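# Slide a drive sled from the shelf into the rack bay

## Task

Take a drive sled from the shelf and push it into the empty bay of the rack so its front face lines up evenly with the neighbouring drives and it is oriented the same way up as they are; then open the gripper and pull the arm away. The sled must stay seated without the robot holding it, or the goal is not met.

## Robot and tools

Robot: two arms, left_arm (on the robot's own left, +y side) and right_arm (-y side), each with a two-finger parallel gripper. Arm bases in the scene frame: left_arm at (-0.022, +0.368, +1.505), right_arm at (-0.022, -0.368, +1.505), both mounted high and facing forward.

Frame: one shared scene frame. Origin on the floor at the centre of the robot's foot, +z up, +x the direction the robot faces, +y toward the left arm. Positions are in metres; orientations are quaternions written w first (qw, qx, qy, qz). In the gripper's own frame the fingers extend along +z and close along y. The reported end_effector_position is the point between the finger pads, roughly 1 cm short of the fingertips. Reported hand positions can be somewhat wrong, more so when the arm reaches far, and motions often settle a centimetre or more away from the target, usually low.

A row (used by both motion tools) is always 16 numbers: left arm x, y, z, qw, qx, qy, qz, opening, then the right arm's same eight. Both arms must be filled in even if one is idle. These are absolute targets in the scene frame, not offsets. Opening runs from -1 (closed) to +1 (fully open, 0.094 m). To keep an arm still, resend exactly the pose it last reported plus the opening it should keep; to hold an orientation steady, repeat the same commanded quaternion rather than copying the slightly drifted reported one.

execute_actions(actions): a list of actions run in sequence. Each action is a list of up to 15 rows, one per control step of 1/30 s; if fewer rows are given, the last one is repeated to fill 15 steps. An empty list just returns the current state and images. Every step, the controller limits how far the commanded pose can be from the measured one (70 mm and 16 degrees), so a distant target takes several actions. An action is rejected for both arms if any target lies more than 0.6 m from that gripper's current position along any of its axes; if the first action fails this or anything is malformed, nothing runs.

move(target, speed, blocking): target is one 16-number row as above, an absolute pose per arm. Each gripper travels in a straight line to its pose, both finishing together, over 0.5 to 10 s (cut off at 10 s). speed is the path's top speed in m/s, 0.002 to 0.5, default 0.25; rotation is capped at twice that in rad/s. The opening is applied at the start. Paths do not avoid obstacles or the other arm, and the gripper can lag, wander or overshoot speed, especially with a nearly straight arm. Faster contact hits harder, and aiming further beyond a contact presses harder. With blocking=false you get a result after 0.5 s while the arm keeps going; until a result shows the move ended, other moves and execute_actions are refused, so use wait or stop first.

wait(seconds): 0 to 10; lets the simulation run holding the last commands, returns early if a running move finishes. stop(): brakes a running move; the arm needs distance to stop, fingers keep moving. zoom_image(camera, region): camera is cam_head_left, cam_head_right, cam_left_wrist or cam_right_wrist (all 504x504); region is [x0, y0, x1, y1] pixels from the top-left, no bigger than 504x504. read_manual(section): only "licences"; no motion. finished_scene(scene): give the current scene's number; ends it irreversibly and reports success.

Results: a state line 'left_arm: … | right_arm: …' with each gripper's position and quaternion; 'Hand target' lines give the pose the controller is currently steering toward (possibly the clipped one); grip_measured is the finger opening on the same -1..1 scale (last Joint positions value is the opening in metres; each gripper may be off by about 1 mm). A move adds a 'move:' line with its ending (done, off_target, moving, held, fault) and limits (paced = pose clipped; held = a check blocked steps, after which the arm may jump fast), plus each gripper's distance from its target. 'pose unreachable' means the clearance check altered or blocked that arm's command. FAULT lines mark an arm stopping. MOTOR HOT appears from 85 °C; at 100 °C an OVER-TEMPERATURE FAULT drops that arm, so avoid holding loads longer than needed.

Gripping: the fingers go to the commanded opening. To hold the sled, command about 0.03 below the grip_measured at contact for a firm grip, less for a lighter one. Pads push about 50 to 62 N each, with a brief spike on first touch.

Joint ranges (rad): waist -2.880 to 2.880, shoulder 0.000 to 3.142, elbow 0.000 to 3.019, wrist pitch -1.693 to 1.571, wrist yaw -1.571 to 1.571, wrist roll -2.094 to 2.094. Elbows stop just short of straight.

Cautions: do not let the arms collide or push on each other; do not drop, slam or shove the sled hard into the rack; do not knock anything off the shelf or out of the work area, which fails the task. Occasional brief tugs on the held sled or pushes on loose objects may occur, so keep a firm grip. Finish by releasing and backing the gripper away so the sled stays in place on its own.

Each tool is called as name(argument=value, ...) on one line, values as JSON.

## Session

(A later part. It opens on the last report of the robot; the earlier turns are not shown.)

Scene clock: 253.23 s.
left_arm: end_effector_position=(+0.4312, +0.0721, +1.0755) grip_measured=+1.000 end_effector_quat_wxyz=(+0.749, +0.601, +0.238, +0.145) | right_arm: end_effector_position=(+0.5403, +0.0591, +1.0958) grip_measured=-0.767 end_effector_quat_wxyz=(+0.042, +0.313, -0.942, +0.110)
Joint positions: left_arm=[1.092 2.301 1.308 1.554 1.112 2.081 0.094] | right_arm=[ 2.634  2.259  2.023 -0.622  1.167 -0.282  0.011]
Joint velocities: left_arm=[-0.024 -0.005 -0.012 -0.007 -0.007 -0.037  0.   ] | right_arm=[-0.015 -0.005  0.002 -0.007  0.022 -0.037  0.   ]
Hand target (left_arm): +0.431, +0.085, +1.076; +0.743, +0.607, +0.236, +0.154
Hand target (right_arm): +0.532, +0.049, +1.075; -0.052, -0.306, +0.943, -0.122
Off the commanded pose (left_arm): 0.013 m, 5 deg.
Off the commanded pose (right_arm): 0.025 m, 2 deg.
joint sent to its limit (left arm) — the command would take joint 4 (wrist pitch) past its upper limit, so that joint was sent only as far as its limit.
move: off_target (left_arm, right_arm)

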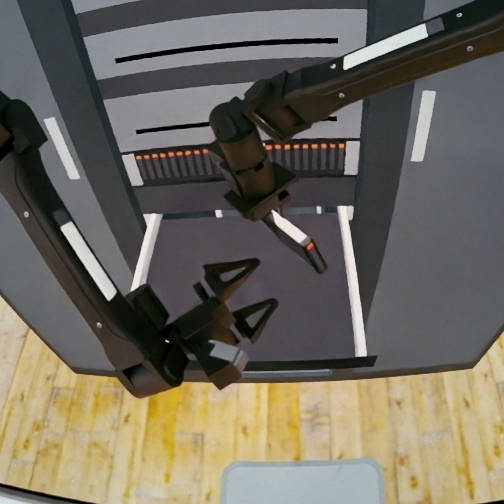

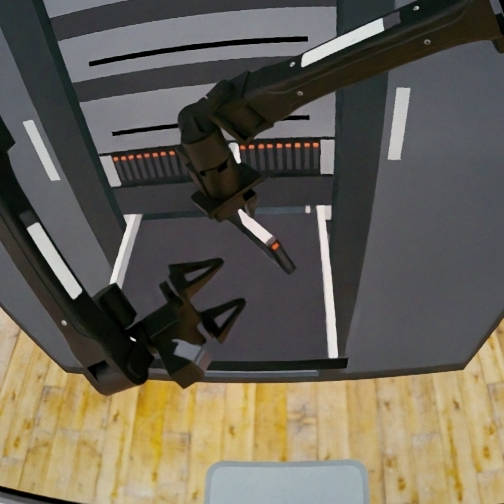

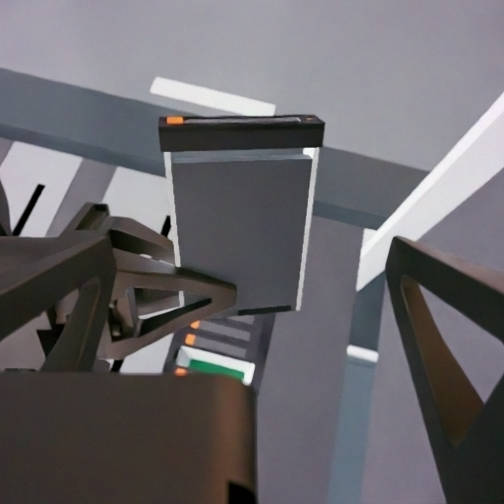

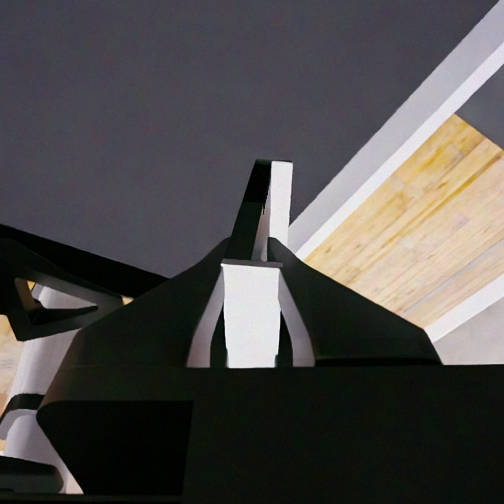

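move(target=[0.40,0.16,1.15,0.5,0,0.866,0,0.2, 0.532,0.049,1.074,-0.052,-0.306,0.942,-0.122,-0.8])

move(target=[0.42,0.04,1.15,0.5,0,0.866,0,0.2, 0.61,0.03,1.12,0,0,1,0,-0.8], speed=0.12)

Scene clock: 268.10 s.
left_arm: end_effector_position=(+0.4020, +0.1622, +1.1377) grip_measured=+0.202 end_effector_quat_wxyz=(+0.371, +0.046, +0.926, -0.052) | right_arm: end_effector_position=(+0.5403, +0.0591, +1.0958) grip_measured=-0.767 end_effector_quat_wxyz=(+0.042, +0.313, -0.942, +0.110)
Joint positions: left_arm=[ 0.828  1.971  0.706  1.554 -0.332  0.55   0.056] | right_arm=[ 2.634  2.259  2.023 -0.622  1.167 -0.282  0.011]
Joint velocities: left_arm=[-0.005 -0.015  0.002 -0.022 -0.007 -0.051  0.001] | right_arm=[-0.005 -0.005 -0.012  0.002 -0.051  0.066 -0.001]
Hand target (left_arm): +0.402, +0.160, +1.150; +0.375, +0.039, +0.924, -0.059
Hand target (right_arm): +0.532, +0.049, +1.075; -0.052, -0.306, +0.943, -0.122
Off the commanded pose (left_arm): 0.013 m, 18 deg; orientation clipped at the last step of the last action.
Off the commanded pose (right_arm): 0.025 m, 2 deg.
joint sent to its limit (left arm) — the command would take joint 4 (wrist pitch) past its upper limit, so that joint was sent only as far as its limit.
move: off_target (left_arm, right_arm); limits=paced

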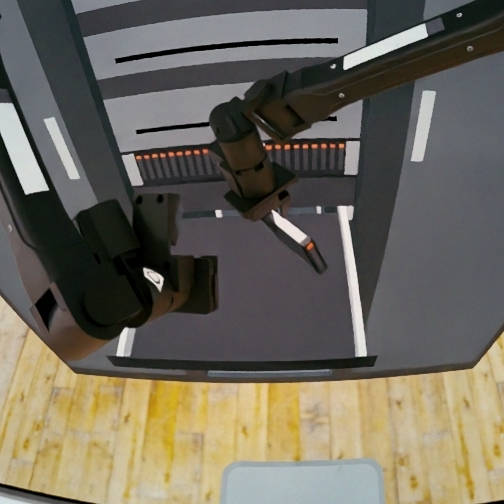

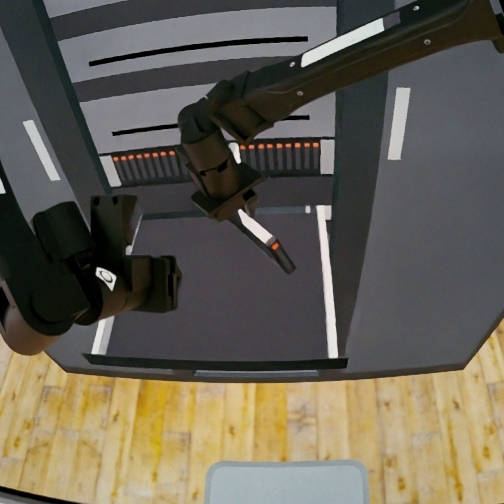

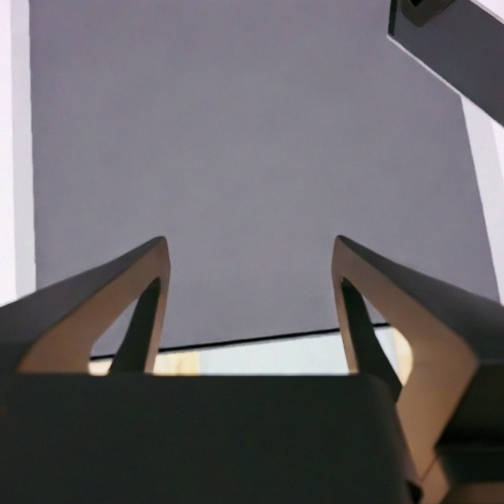

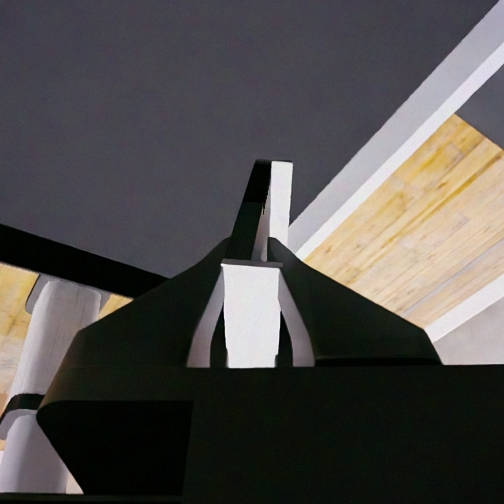

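Scene clock: 271.33 s.
left_arm: end_effector_position=(+0.4264, +0.0499, +1.1457) grip_measured=+0.202 end_effector_quat_wxyz=(+0.393, +0.029, +0.918, -0.052) | right_arm: end_effector_position=(+0.5988, +0.0505, +1.1282) grip_measured=-0.768 end_effector_quat_wxyz=(+0.004, +0.020, -1.000, -0.008)
Joint positions: left_arm=[ 0.643  2.134  0.95   1.554 -0.493  0.608  0.056] | right_arm=[ 2.625  2.107  1.956 -0.547  0.918  0.176  0.011]
Joint velocities: left_arm=[-0.005 -0.005 -0.027 -0.012 -0.022 -0.066 -0.   ] | right_arm=[ 0.005  0.005  0.007 -0.012 -0.066  0.037 -0.001]
Hand target (left_arm): +0.420, +0.040, +1.150; +0.395, +0.032, +0.916, -0.056
Hand target (right_arm): +0.609, +0.031, +1.119; -0.002, +0.001, +1.000, -0.000
Off the commanded pose (left_arm): 0.013 m, 15 deg.
Off the commanded pose (right_arm): 0.025 m, 2 deg.
joint sent to its limit (left arm) — the command would take joint 4 (wrist pitch) past its upper limit, so that joint was sent only as far as its limit.
move: off_target (left_arm, right_arm)

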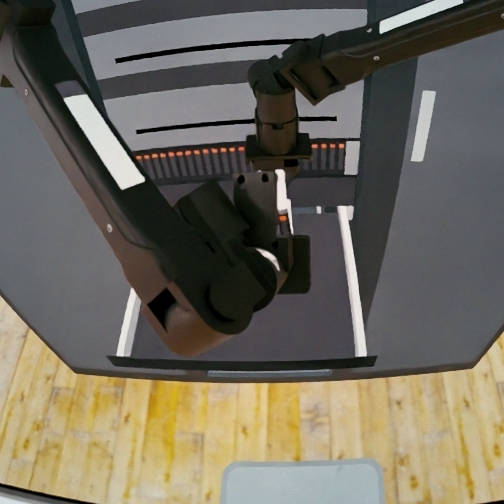

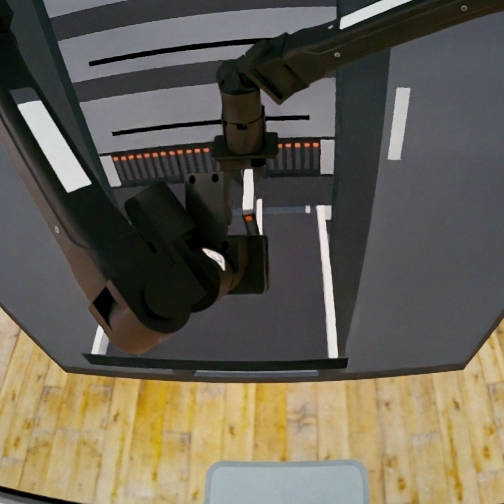

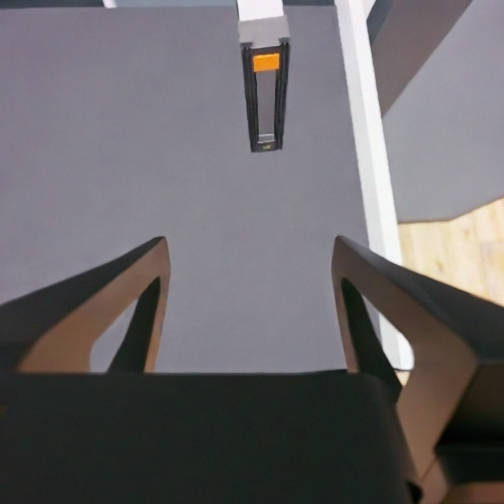

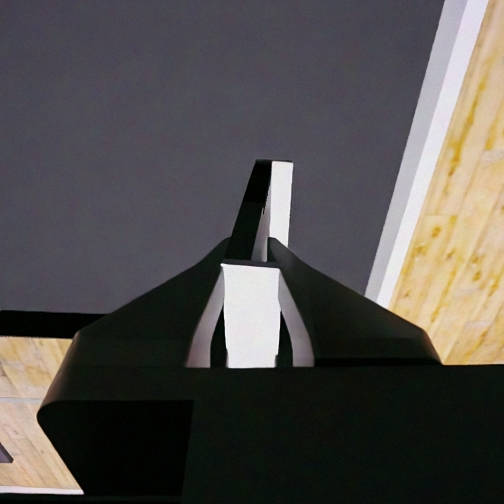

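move(target=[0.475,0.04,1.135,0.423,0,0.906,0,0.2, 0.61,0.03,1.12,0,0,1,0,-0.8], speed=0.06)

Scene clock: 278.20 s.
left_arm: end_effector_position=(+0.4834, +0.0466, +1.1351) grip_measured=+0.202 end_effector_quat_wxyz=(+0.422, -0.003, +0.907, +0.000) | right_arm: end_effector_position=(+0.5994, +0.0506, +1.1282) grip_measured=-0.768 end_effector_quat_wxyz=(+0.003, +0.017, -1.000, -0.008)
Joint positions: left_arm=[ 0.643  2.158  1.114  1.554 -0.554  0.663  0.056] | right_arm=[ 2.625  2.107  1.956 -0.543  0.918  0.178  0.011]
Joint velocities: left_arm=[-0.015 -0.015  0.012  0.002  0.081 -0.081 -0.001] | right_arm=[-0.015 -0.005  0.017 -0.002  0.007 -0.037 -0.   ]
Hand target (left_arm): +0.475, +0.040, +1.135; +0.421, +0.001, +0.907, -0.001
Hand target (right_arm): +0.610, +0.030, +1.120; -0.000, -0.000, +1.000, -0.000
Off the commanded pose (left_arm): 0.011 m, 0 deg.
Off the commanded pose (right_arm): 0.025 m, 2 deg.
joint sent to its limit (left arm) — the command would take joint 4 (wrist pitch) past its upper limit, so that joint was sent only as far as its limit.
move: off_target (left_arm, right_arm)

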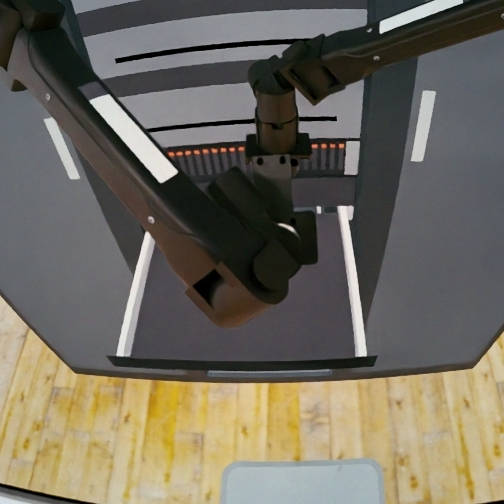

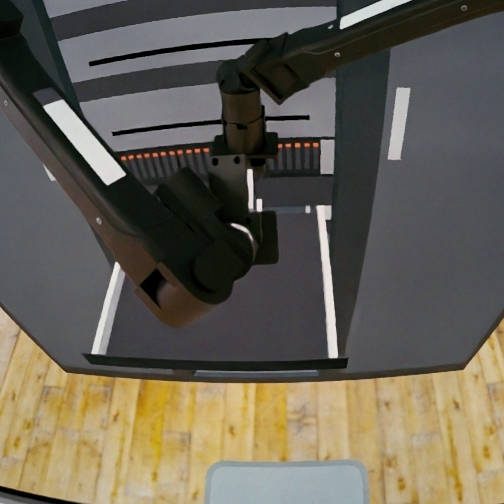

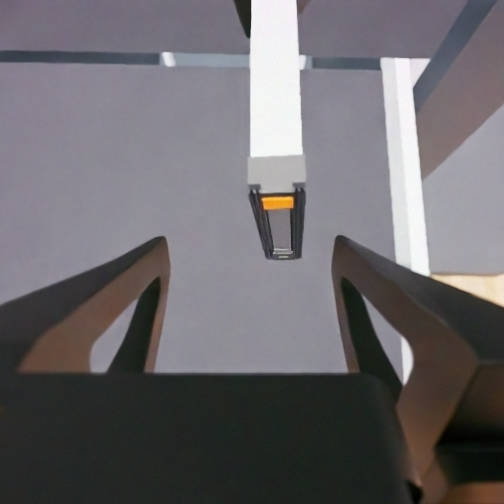

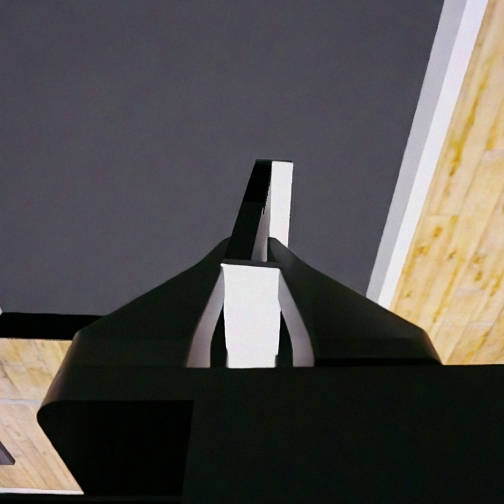

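move(target=[0.504,0.028,1.106,0.423,0,0.906,0,0.2, 0.61,0.03,1.12,0,0,1,0,-0.8], speed=0.04)

Scene clock: 289.67 s.
left_arm: end_effector_position=(+0.5139, +0.0259, +1.1222) grip_measured=+0.202 end_effector_quat_wxyz=(+0.433, -0.007, +0.902, -0.003) | right_arm: end_effector_position=(+0.5994, +0.0506, +1.1282) grip_measured=-0.768 end_effector_quat_wxyz=(+0.003, +0.017, -1.000, -0.008)
Joint positions: left_arm=[ 0.643  2.19   1.235  1.486 -0.537  0.664  0.056] | right_arm=[ 2.625  2.107  1.956 -0.543  0.918  0.178  0.011]
Joint velocities: left_arm=[ 0.005 -0.005  0.007  0.002 -0.066  0.051 -0.001] | right_arm=[-0.005  0.015  0.007  0.012 -0.037  0.022 -0.001]
Hand target (left_arm): +0.503, +0.028, +1.106; +0.423, -0.000, +0.906, -0.000
Hand target (right_arm): +0.610, +0.030, +1.120; -0.000, +0.000, +1.000, -0.000
Off the commanded pose (left_arm): 0.019 m, 2 deg.
Off the commanded pose (right_arm): 0.025 m, 2 deg.
move: off_target (left_arm, right_arm)

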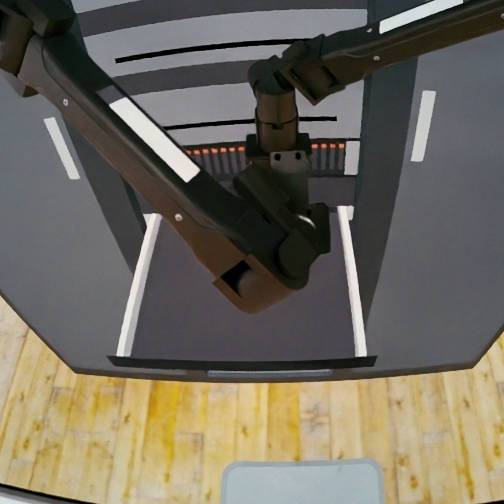

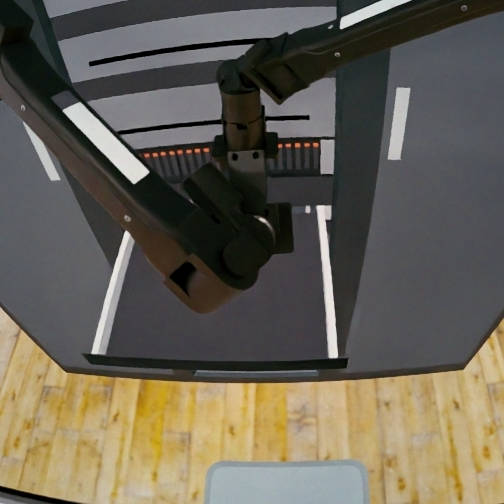

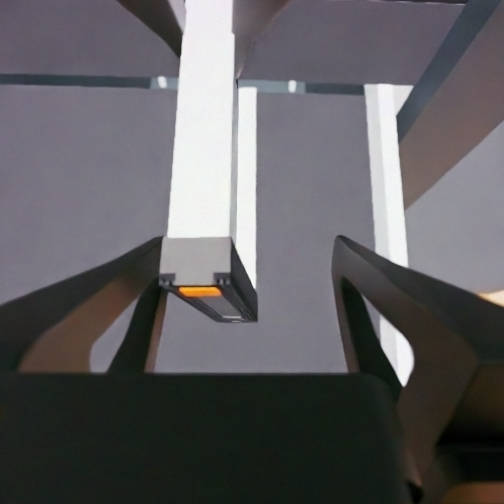

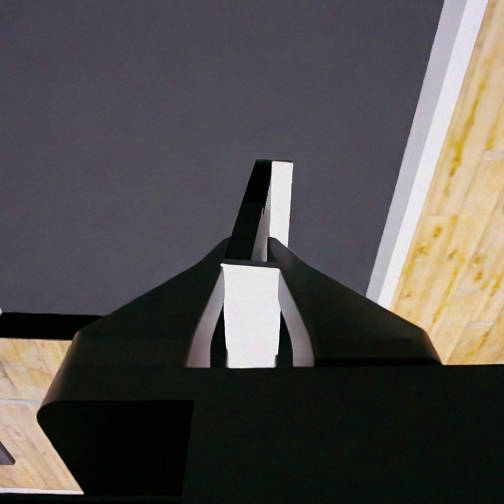

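move(target=[0.502,0.034,1.096,0.423,0,0.906,0,0.2, 0.61,0.03,1.12,0,0,1,0,-0.8], speed=0.03)

Scene clock: 295.60 s.
left_arm: end_effector_position=(+0.5116, +0.0272, +1.1171) grip_measured=+0.202 end_effector_quat_wxyz=(+0.434, -0.006, +0.901, -0.007) | right_arm: end_effector_position=(+0.5994, +0.0506, +1.1282) grip_measured=-0.768 end_effector_quat_wxyz=(+0.003, +0.017, -1.000, -0.008)
Joint positions: left_arm=[ 0.653  2.196  1.235  1.486 -0.52   0.655  0.056] | right_arm=[ 2.625  2.107  1.956 -0.543  0.918  0.178  0.011]
Joint velocities: left_arm=[-0.005  0.005  0.012  0.012  0.037 -0.051 -0.001] | right_arm=[ 0.005 -0.005 -0.007 -0.002 -0.051 -0.051  0.001]
Hand target (left_arm): +0.502, +0.035, +1.097; +0.423, -0.000, +0.906, -0.000
Hand target (right_arm): +0.610, +0.030, +1.120; -0.000, +0.000, +1.000, -0.000
Off the commanded pose (left_arm): 0.024 m, 2 deg.
Off the commanded pose (right_arm): 0.025 m, 2 deg.
move: off_target (left_arm, right_arm)

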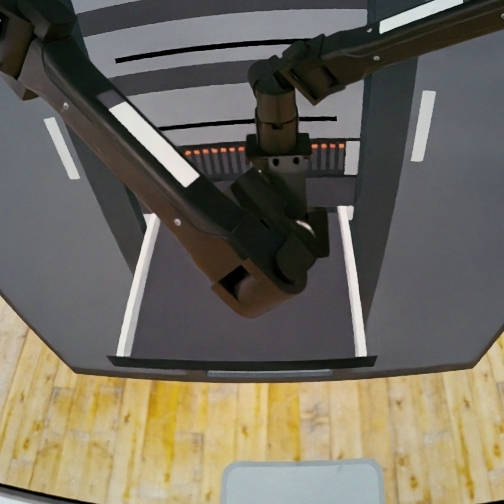

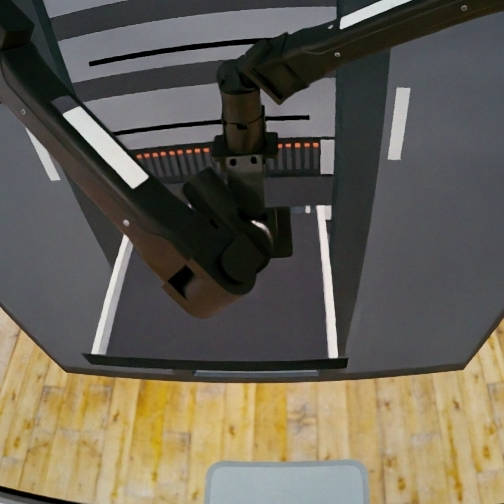

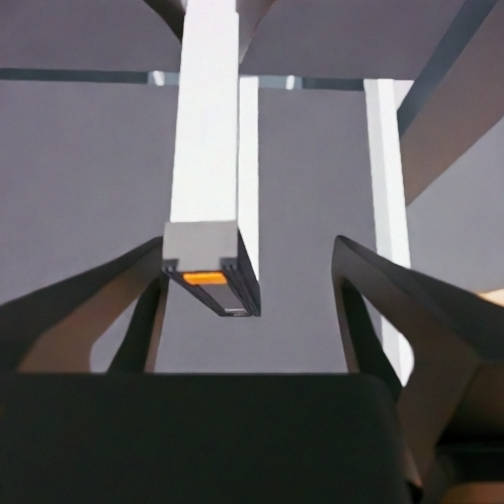

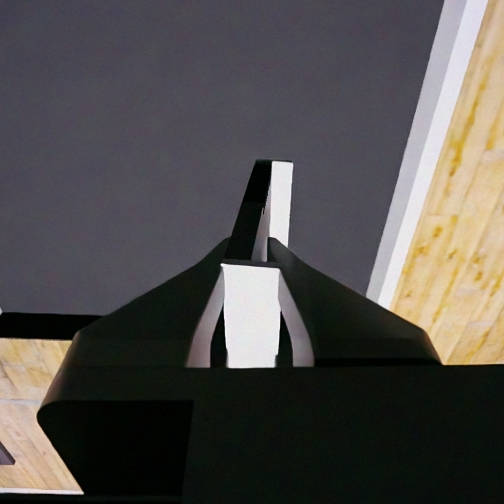

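move(target=[0.503,0.044,1.089,0.423,0,0.906,0,0.2, 0.61,0.03,1.12,0,0,1,0,-0.8], speed=0.03)

Scene clock: 300.23 s.
left_arm: end_effector_position=(+0.5118, +0.0355, +1.1073) grip_measured=+0.202 end_effector_quat_wxyz=(+0.433, -0.006, +0.901, -0.007) | right_arm: end_effector_position=(+0.5994, +0.0506, +1.1282) grip_measured=-0.768 end_effector_quat_wxyz=(+0.003, +0.017, -1.000, -0.008)
Joint positions: left_arm=[ 0.674  2.196  1.235  1.478 -0.502  0.643  0.056] | right_arm=[ 2.625  2.107  1.956 -0.543  0.918  0.178  0.011]
Joint velocities: left_arm=[-0.005 -0.005  0.002  0.002  0.11  -0.037 -0.001] | right_arm=[-0.005 -0.005  0.007 -0.007  0.051  0.051 -0.   ]
Hand target (left_arm): +0.503, +0.044, +1.090; +0.423, -0.000, +0.906, -0.000
Hand target (right_arm): +0.610, +0.030, +1.120; -0.000, +0.000, +1.000, -0.000
Off the commanded pose (left_arm): 0.022 m, 2 deg.
Off the commanded pose (right_arm): 0.025 m, 2 deg.
move: off_target (left_arm, right_arm)

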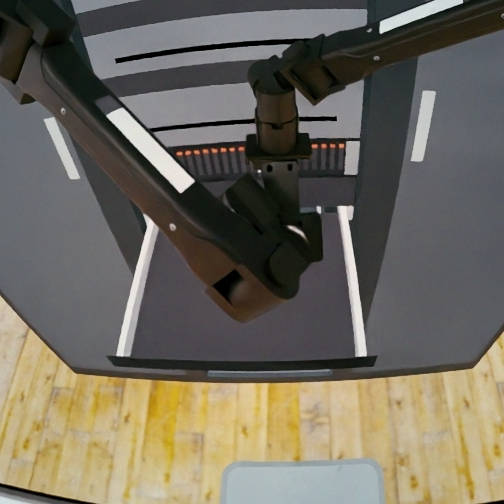

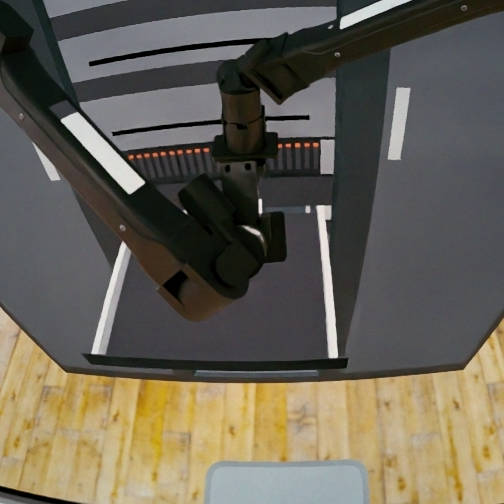

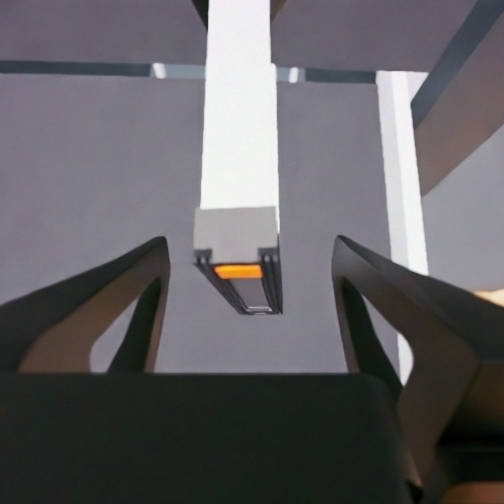

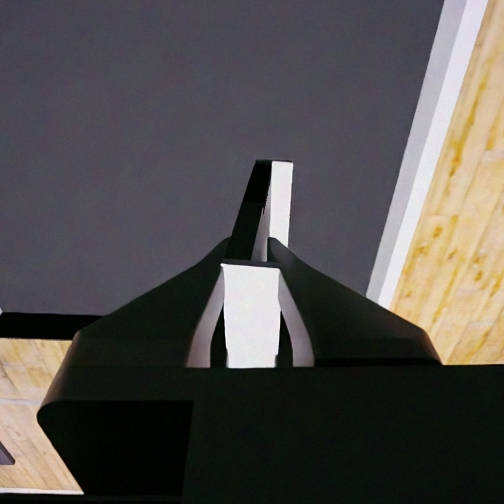

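move(target=[0.503,0.044,1.089,0.423,0,0.906,0,-0.7, 0.61,0.03,1.12,0,0,1,0,-0.8])

move(target=[0.503,0.044,1.089,0.423,0,0.906,0,-0.7, 0.61,0.03,1.12,0,0,1,0,0])

Scene clock: 305.93 s.
left_arm: end_effector_position=(+0.5121, +0.0355, +1.1073) grip_measured=-0.663 end_effector_quat_wxyz=(+0.434, -0.015, +0.901, -0.011) | right_arm: end_effector_position=(+0.5995, +0.0502, +1.1285) grip_measured=-0.765 end_effector_quat_wxyz=(+0.003, +0.020, -1.000, -0.009)
Joint positions: left_arm=[ 0.675  2.196  1.235  1.478 -0.501  0.623  0.016] | right_arm=[ 2.624  2.105  1.954 -0.543  0.915  0.173  0.011]
Joint velocities: left_arm=[-0.005 -0.005  0.007 -0.002  0.007  0.022  0.   ] | right_arm=[-0.005 -0.015 -0.012  0.002  0.007 -0.095  0.001]
Hand target (left_arm): +0.503, +0.044, +1.090; +0.423, -0.000, +0.906, -0.000
Hand target (right_arm): +0.610, +0.030, +1.120; -0.000, +0.000, +1.000, -0.000
Off the commanded pose (left_arm): 0.022 m, 3 deg.
Off the commanded pose (right_arm): 0.024 m, 3 deg.
move: off_target (left_arm, right_arm)

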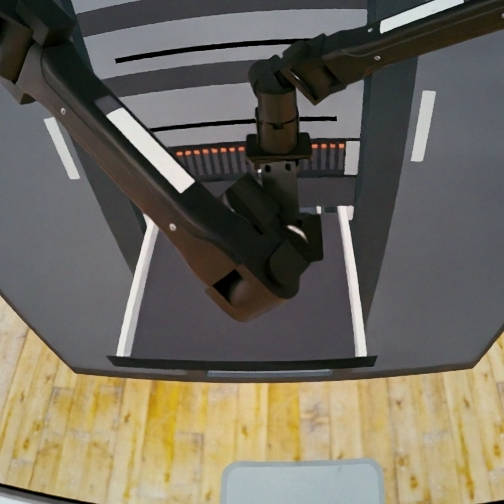

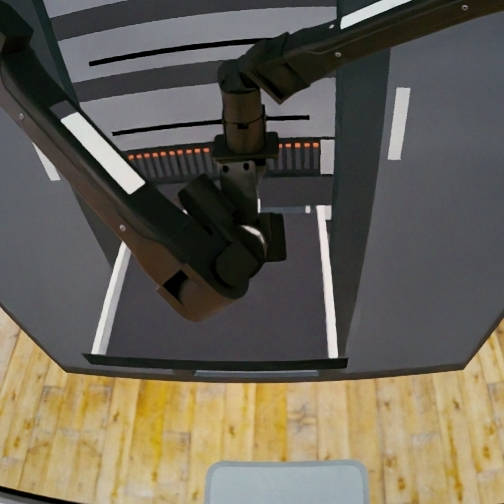

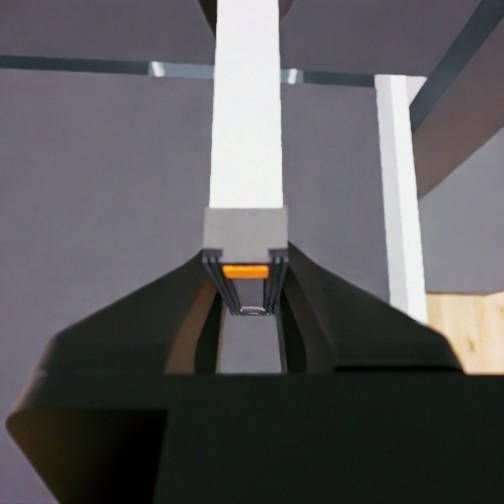

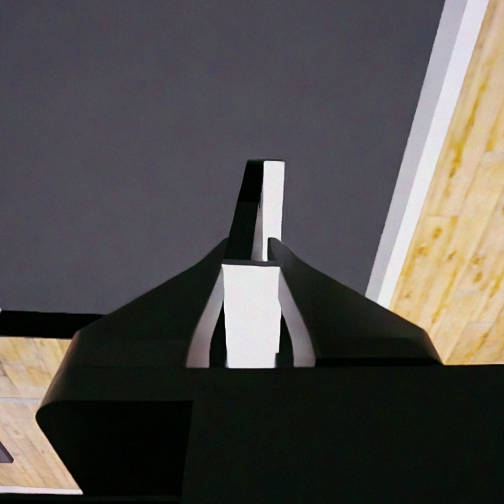

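Scene clock: 306.67 s.
left_arm: end_effector_position=(+0.5115, +0.0365, +1.1055) grip_measured=-0.663 end_effector_quat_wxyz=(+0.432, -0.011, +0.902, -0.010) | right_arm: end_effector_position=(+0.6000, +0.0498, +1.1288) grip_measured=-0.001 end_effector_quat_wxyz=(+0.003, +0.019, -1.000, -0.009)
Joint positions: left_arm=[ 0.677  2.196  1.235  1.474 -0.501  0.628  0.016] | right_arm=[ 2.624  2.104  1.954 -0.543  0.915  0.173  0.047]
Joint velocities: left_arm=[ 0.005 -0.005  0.012 -0.002  0.022  0.037  0.001] | right_arm=[ 0.005 -0.015 -0.012  0.002  0.022  0.007 -0.   ]
Hand target (left_arm): +0.503, +0.044, +1.090; +0.423, -0.000, +0.906, -0.000
Hand target (right_arm): +0.610, +0.030, +1.120; -0.000, -0.000, +1.000, +0.000
Off the commanded pose (left_arm): 0.020 m, 2 deg.
Off the commanded pose (right_arm): 0.024 m, 2 deg.
move: off_target (left_arm, right_arm)

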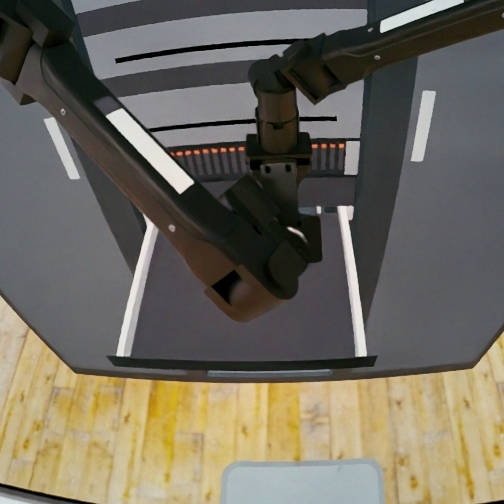

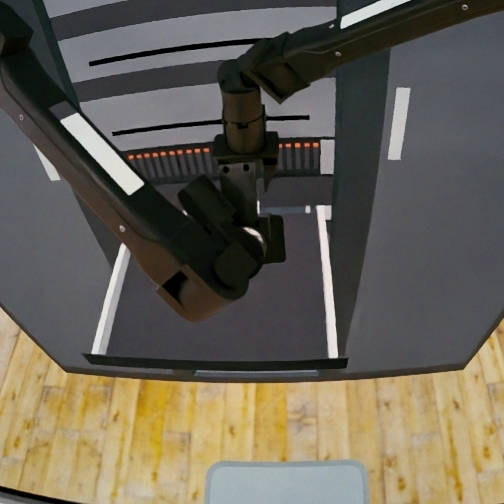

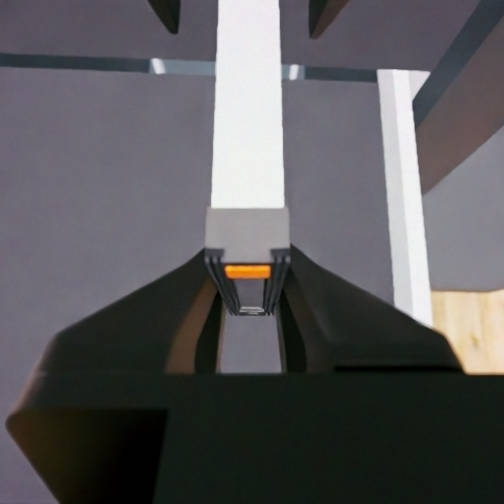

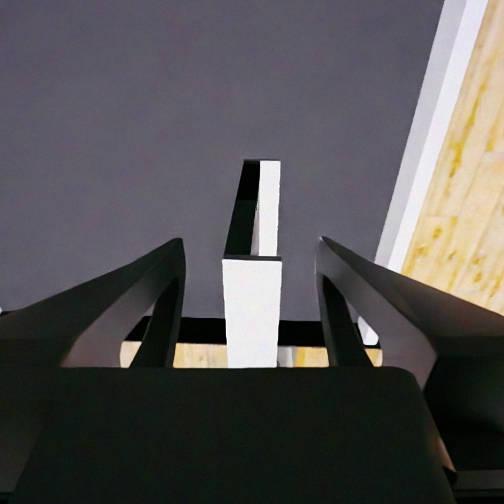

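move(target=[0.503,0.044,1.089,0.423,0,0.906,0,-0.7, 0.60,0.02,1.22,0,0,1,0,0], speed=0.15)

move(target=[0.503,0.044,1.089,0.423,0,0.906,0,-0.7, 0.55,-0.15,1.20,0,0,1,0,-1])

move(target=[0.503,0.044,1.089,0.423,0,0.906,0,-0.7, 0.55,-0.10,1.08,0.78,-0.57,0.21,-0.10,-1])

Scene clock: 320.87 s.
left_arm: end_effector_position=(+0.5114, +0.0367, +1.1045) grip_measured=-0.663 end_effector_quat_wxyz=(+0.432, -0.004, +0.902, -0.007) | right_arm: end_effector_position=(+0.6079, +0.0138, +1.2172) grip_measured=-0.001 end_effector_quat_wxyz=(-0.005, -0.003, -1.000, +0.002)
Joint positions: left_arm=[ 0.679  2.196  1.235  1.471 -0.498  0.641  0.016] | right_arm=[ 2.704  1.918  1.797 -0.631  1.001  0.297  0.047]
Joint velocities: left_arm=[-0.015  0.005 -0.007  0.007 -0.007  0.022  0.   ] | right_arm=[ 0.005 -0.005 -0.002 -0.017 -0.051 -0.022 -0.   ]
Hand target (left_arm): +0.503, +0.044, +1.089; +0.423, -0.000, +0.906, -0.000
Hand target (right_arm): +0.601, +0.020, +1.220; +0.002, -0.000, +1.000, -0.000
Off the commanded pose (left_arm): 0.019 m, 1 deg.
Off the commanded pose (right_arm): 0.010 m, 1 deg.
move: off_target (left_arm)

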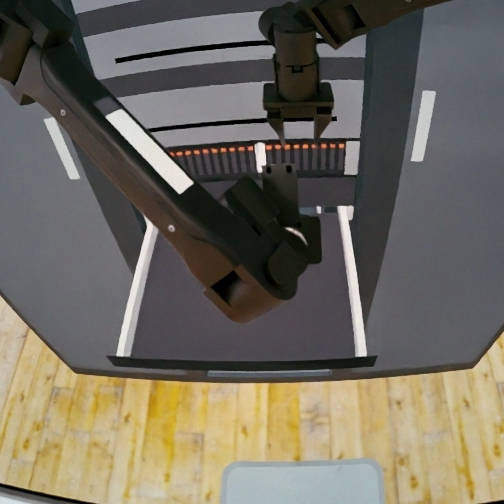

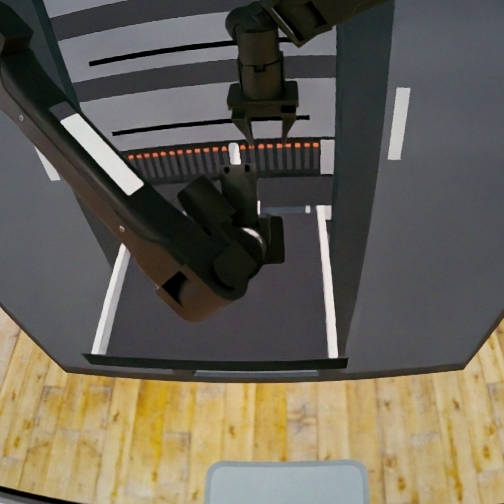

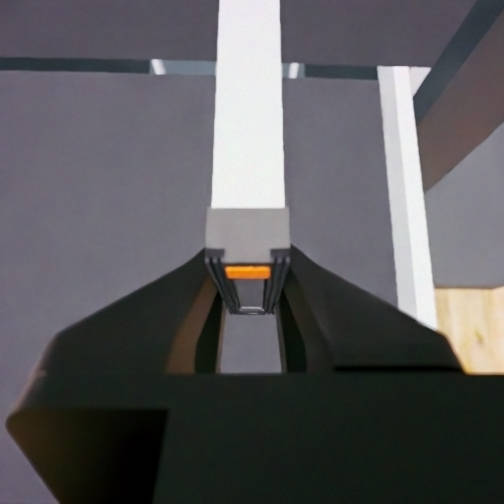

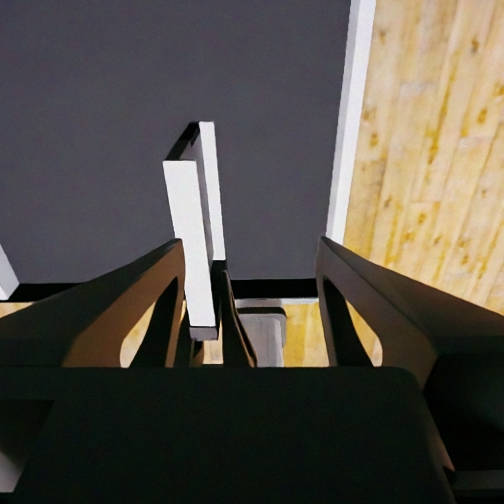

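Scene clock: 322.10 s.
left_arm: end_effector_position=(+0.5114, +0.0367, +1.1045) grip_measured=-0.663 end_effector_quat_wxyz=(+0.432, -0.004, +0.902, -0.007) | right_arm: end_effector_position=(+0.5524, -0.1468, +1.2049) grip_measured=-0.994 end_effector_quat_wxyz=(+0.002, -0.004, -1.000, -0.004)
Joint positions: left_arm=[ 0.679  2.196  1.235  1.471 -0.498  0.641  0.016] | right_arm=[ 2.533  1.538  1.284 -0.371  0.855  0.131  0.   ]
Joint velocities: left_arm=[-0.005 -0.005  0.012 -0.027 -0.037  0.007 -0.   ] | right_arm=[ 0.005 -0.015  0.012  0.002 -0.066 -0.007 -0.   ]
Hand target (left_arm): +0.503, +0.044, +1.089; +0.423, -0.000, +0.906, -0.000
Hand target (right_arm): +0.550, -0.150, +1.199; -0.003, +0.001, +1.000, +0.001
Off the commanded pose (left_arm): 0.019 m, 1 deg.
Off the commanded pose (right_arm): 0.006 m, 1 deg.
move: off_target (left_arm)

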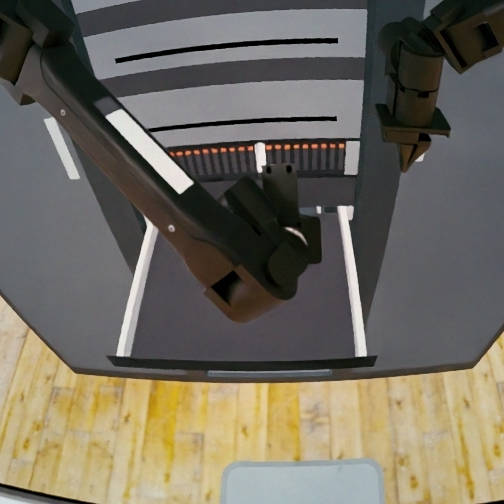

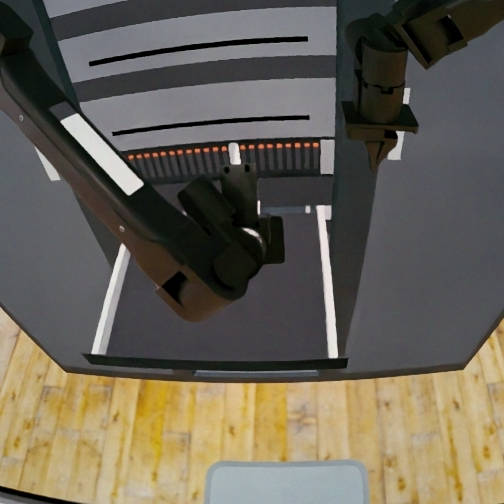

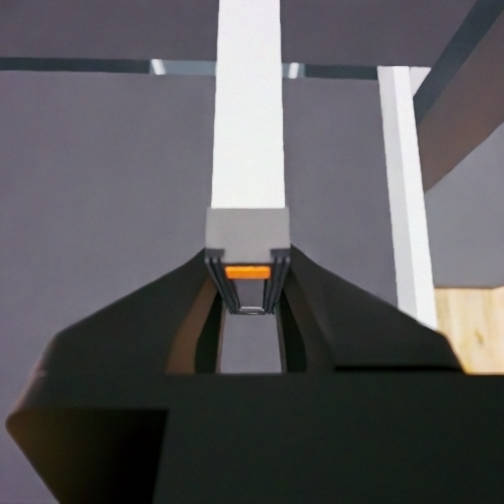

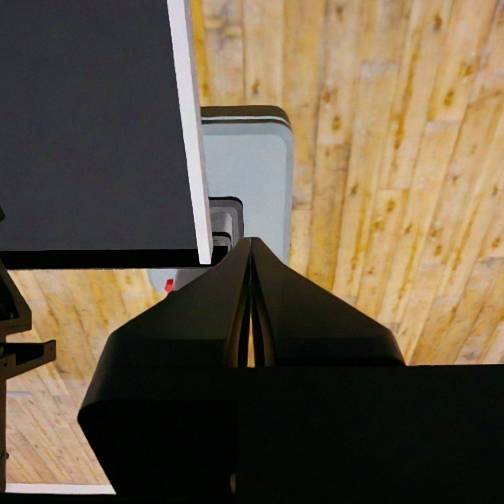

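Scene clock: 328.07 s.
left_arm: end_effector_position=(+0.5114, +0.0367, +1.1045) grip_measured=-0.663 end_effector_quat_wxyz=(+0.432, -0.004, +0.902, -0.007) | right_arm: end_effector_position=(+0.5632, -0.0904, +1.0948) grip_measured=-0.994 end_effector_quat_wxyz=(+0.795, -0.558, +0.217, -0.101)
Joint positions: left_arm=[ 0.679  2.196  1.235  1.471 -0.498  0.641  0.016] | right_arm=[ 2.059  2.196  1.555  1.343 -1.233 -1.878  0.   ]
Joint velocities: left_arm=[-0.015  0.005  0.007  0.002 -0.022 -0.037 -0.002] | right_arm=[-0.005 -0.015  0.002 -0.002 -0.081 -0.022  0.001]
Hand target (left_arm): +0.503, +0.044, +1.089; +0.423, -0.000, +0.906, -0.000
Hand target (right_arm): +0.553, -0.097, +1.078; +0.787, -0.567, +0.222, -0.098
Off the commanded pose (left_arm): 0.019 m, 1 deg.
Off the commanded pose (right_arm): 0.022 m, 2 deg.
move: off_target (left_arm, right_arm)

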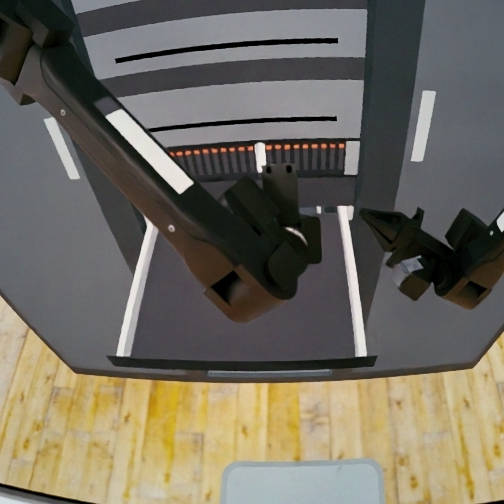

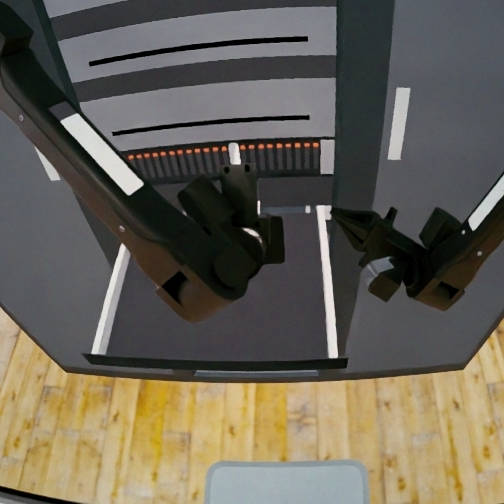

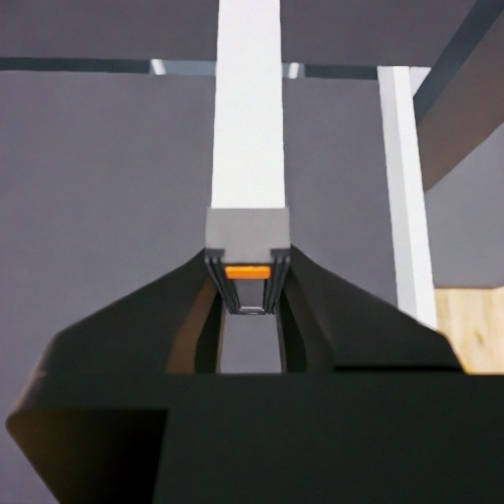

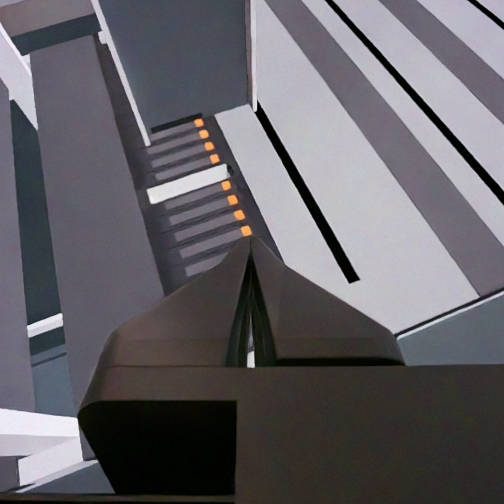

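move(target=[0.575,0.078,1.072,0.423,0,0.906,0,-0.7, 0.55,-0.10,1.08,0.78,-0.57,0.21,-0.10,-1], speed=0.06)

Scene clock: 345.10 s.
left_arm: end_effector_position=(+0.5635, +0.0616, +1.0751) grip_measured=-0.663 end_effector_quat_wxyz=(+0.419, +0.007, +0.908, -0.008) | right_arm: end_effector_position=(+0.5552, -0.0874, +1.0915) grip_measured=-0.994 end_effector_quat_wxyz=(+0.793, -0.564, +0.206, -0.102)
Joint positions: left_arm=[ 0.744  2.136  1.317  1.282 -0.449  0.611  0.016] | right_arm=[ 2.058  2.196  1.544  1.309 -1.246 -1.937  0.   ]
Joint velocities: left_arm=[-0.005  0.005  0.007 -0.017 -0.066 -0.022  0.   ] | right_arm=[ 0.005  0.005 -0.002  0.002  0.066 -0.037 -0.001]
Hand target (left_arm): +0.575, +0.078, +1.072; +0.423, -0.000, +0.906, -0.000
Hand target (right_arm): +0.550, -0.100, +1.080; +0.785, -0.574, +0.211, -0.101
Off the commanded pose (left_arm): 0.020 m, 1 deg.
Off the commanded pose (right_arm): 0.018 m, 1 deg.
move: off_target (left_arm, right_arm)

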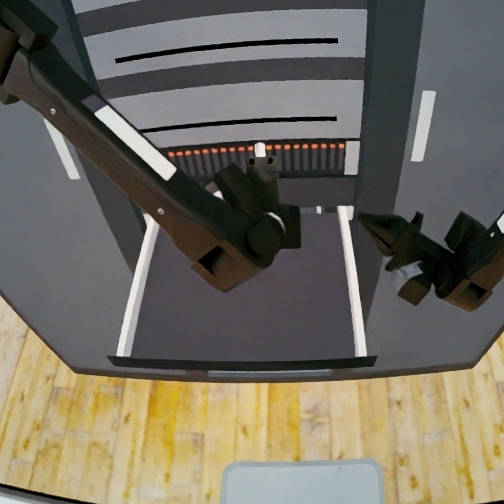

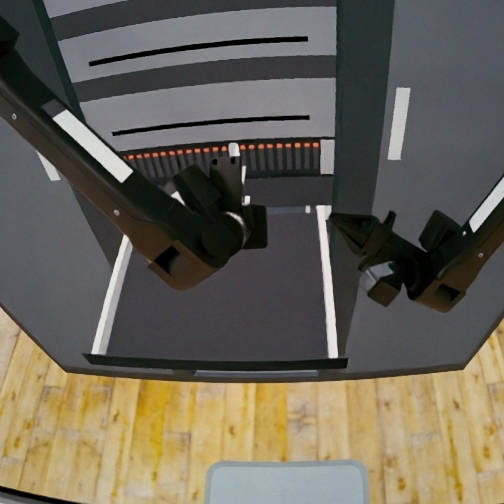

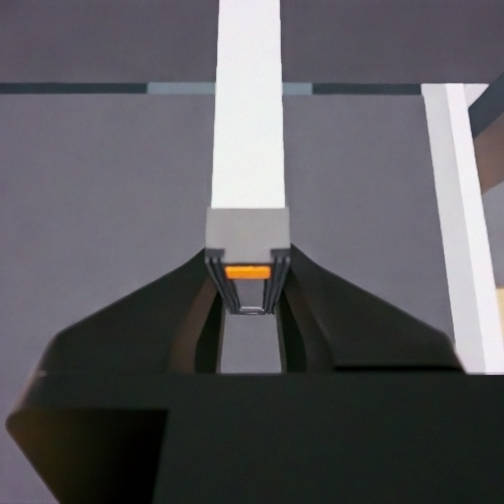

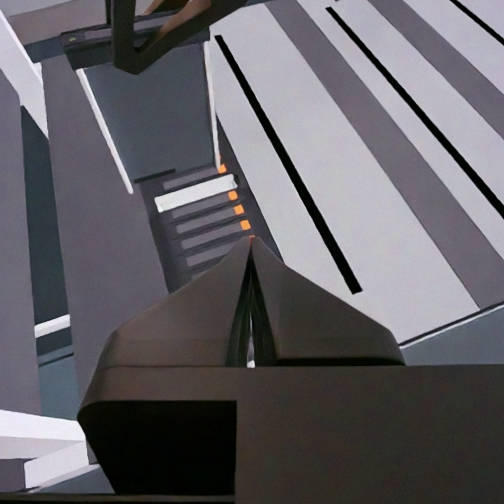

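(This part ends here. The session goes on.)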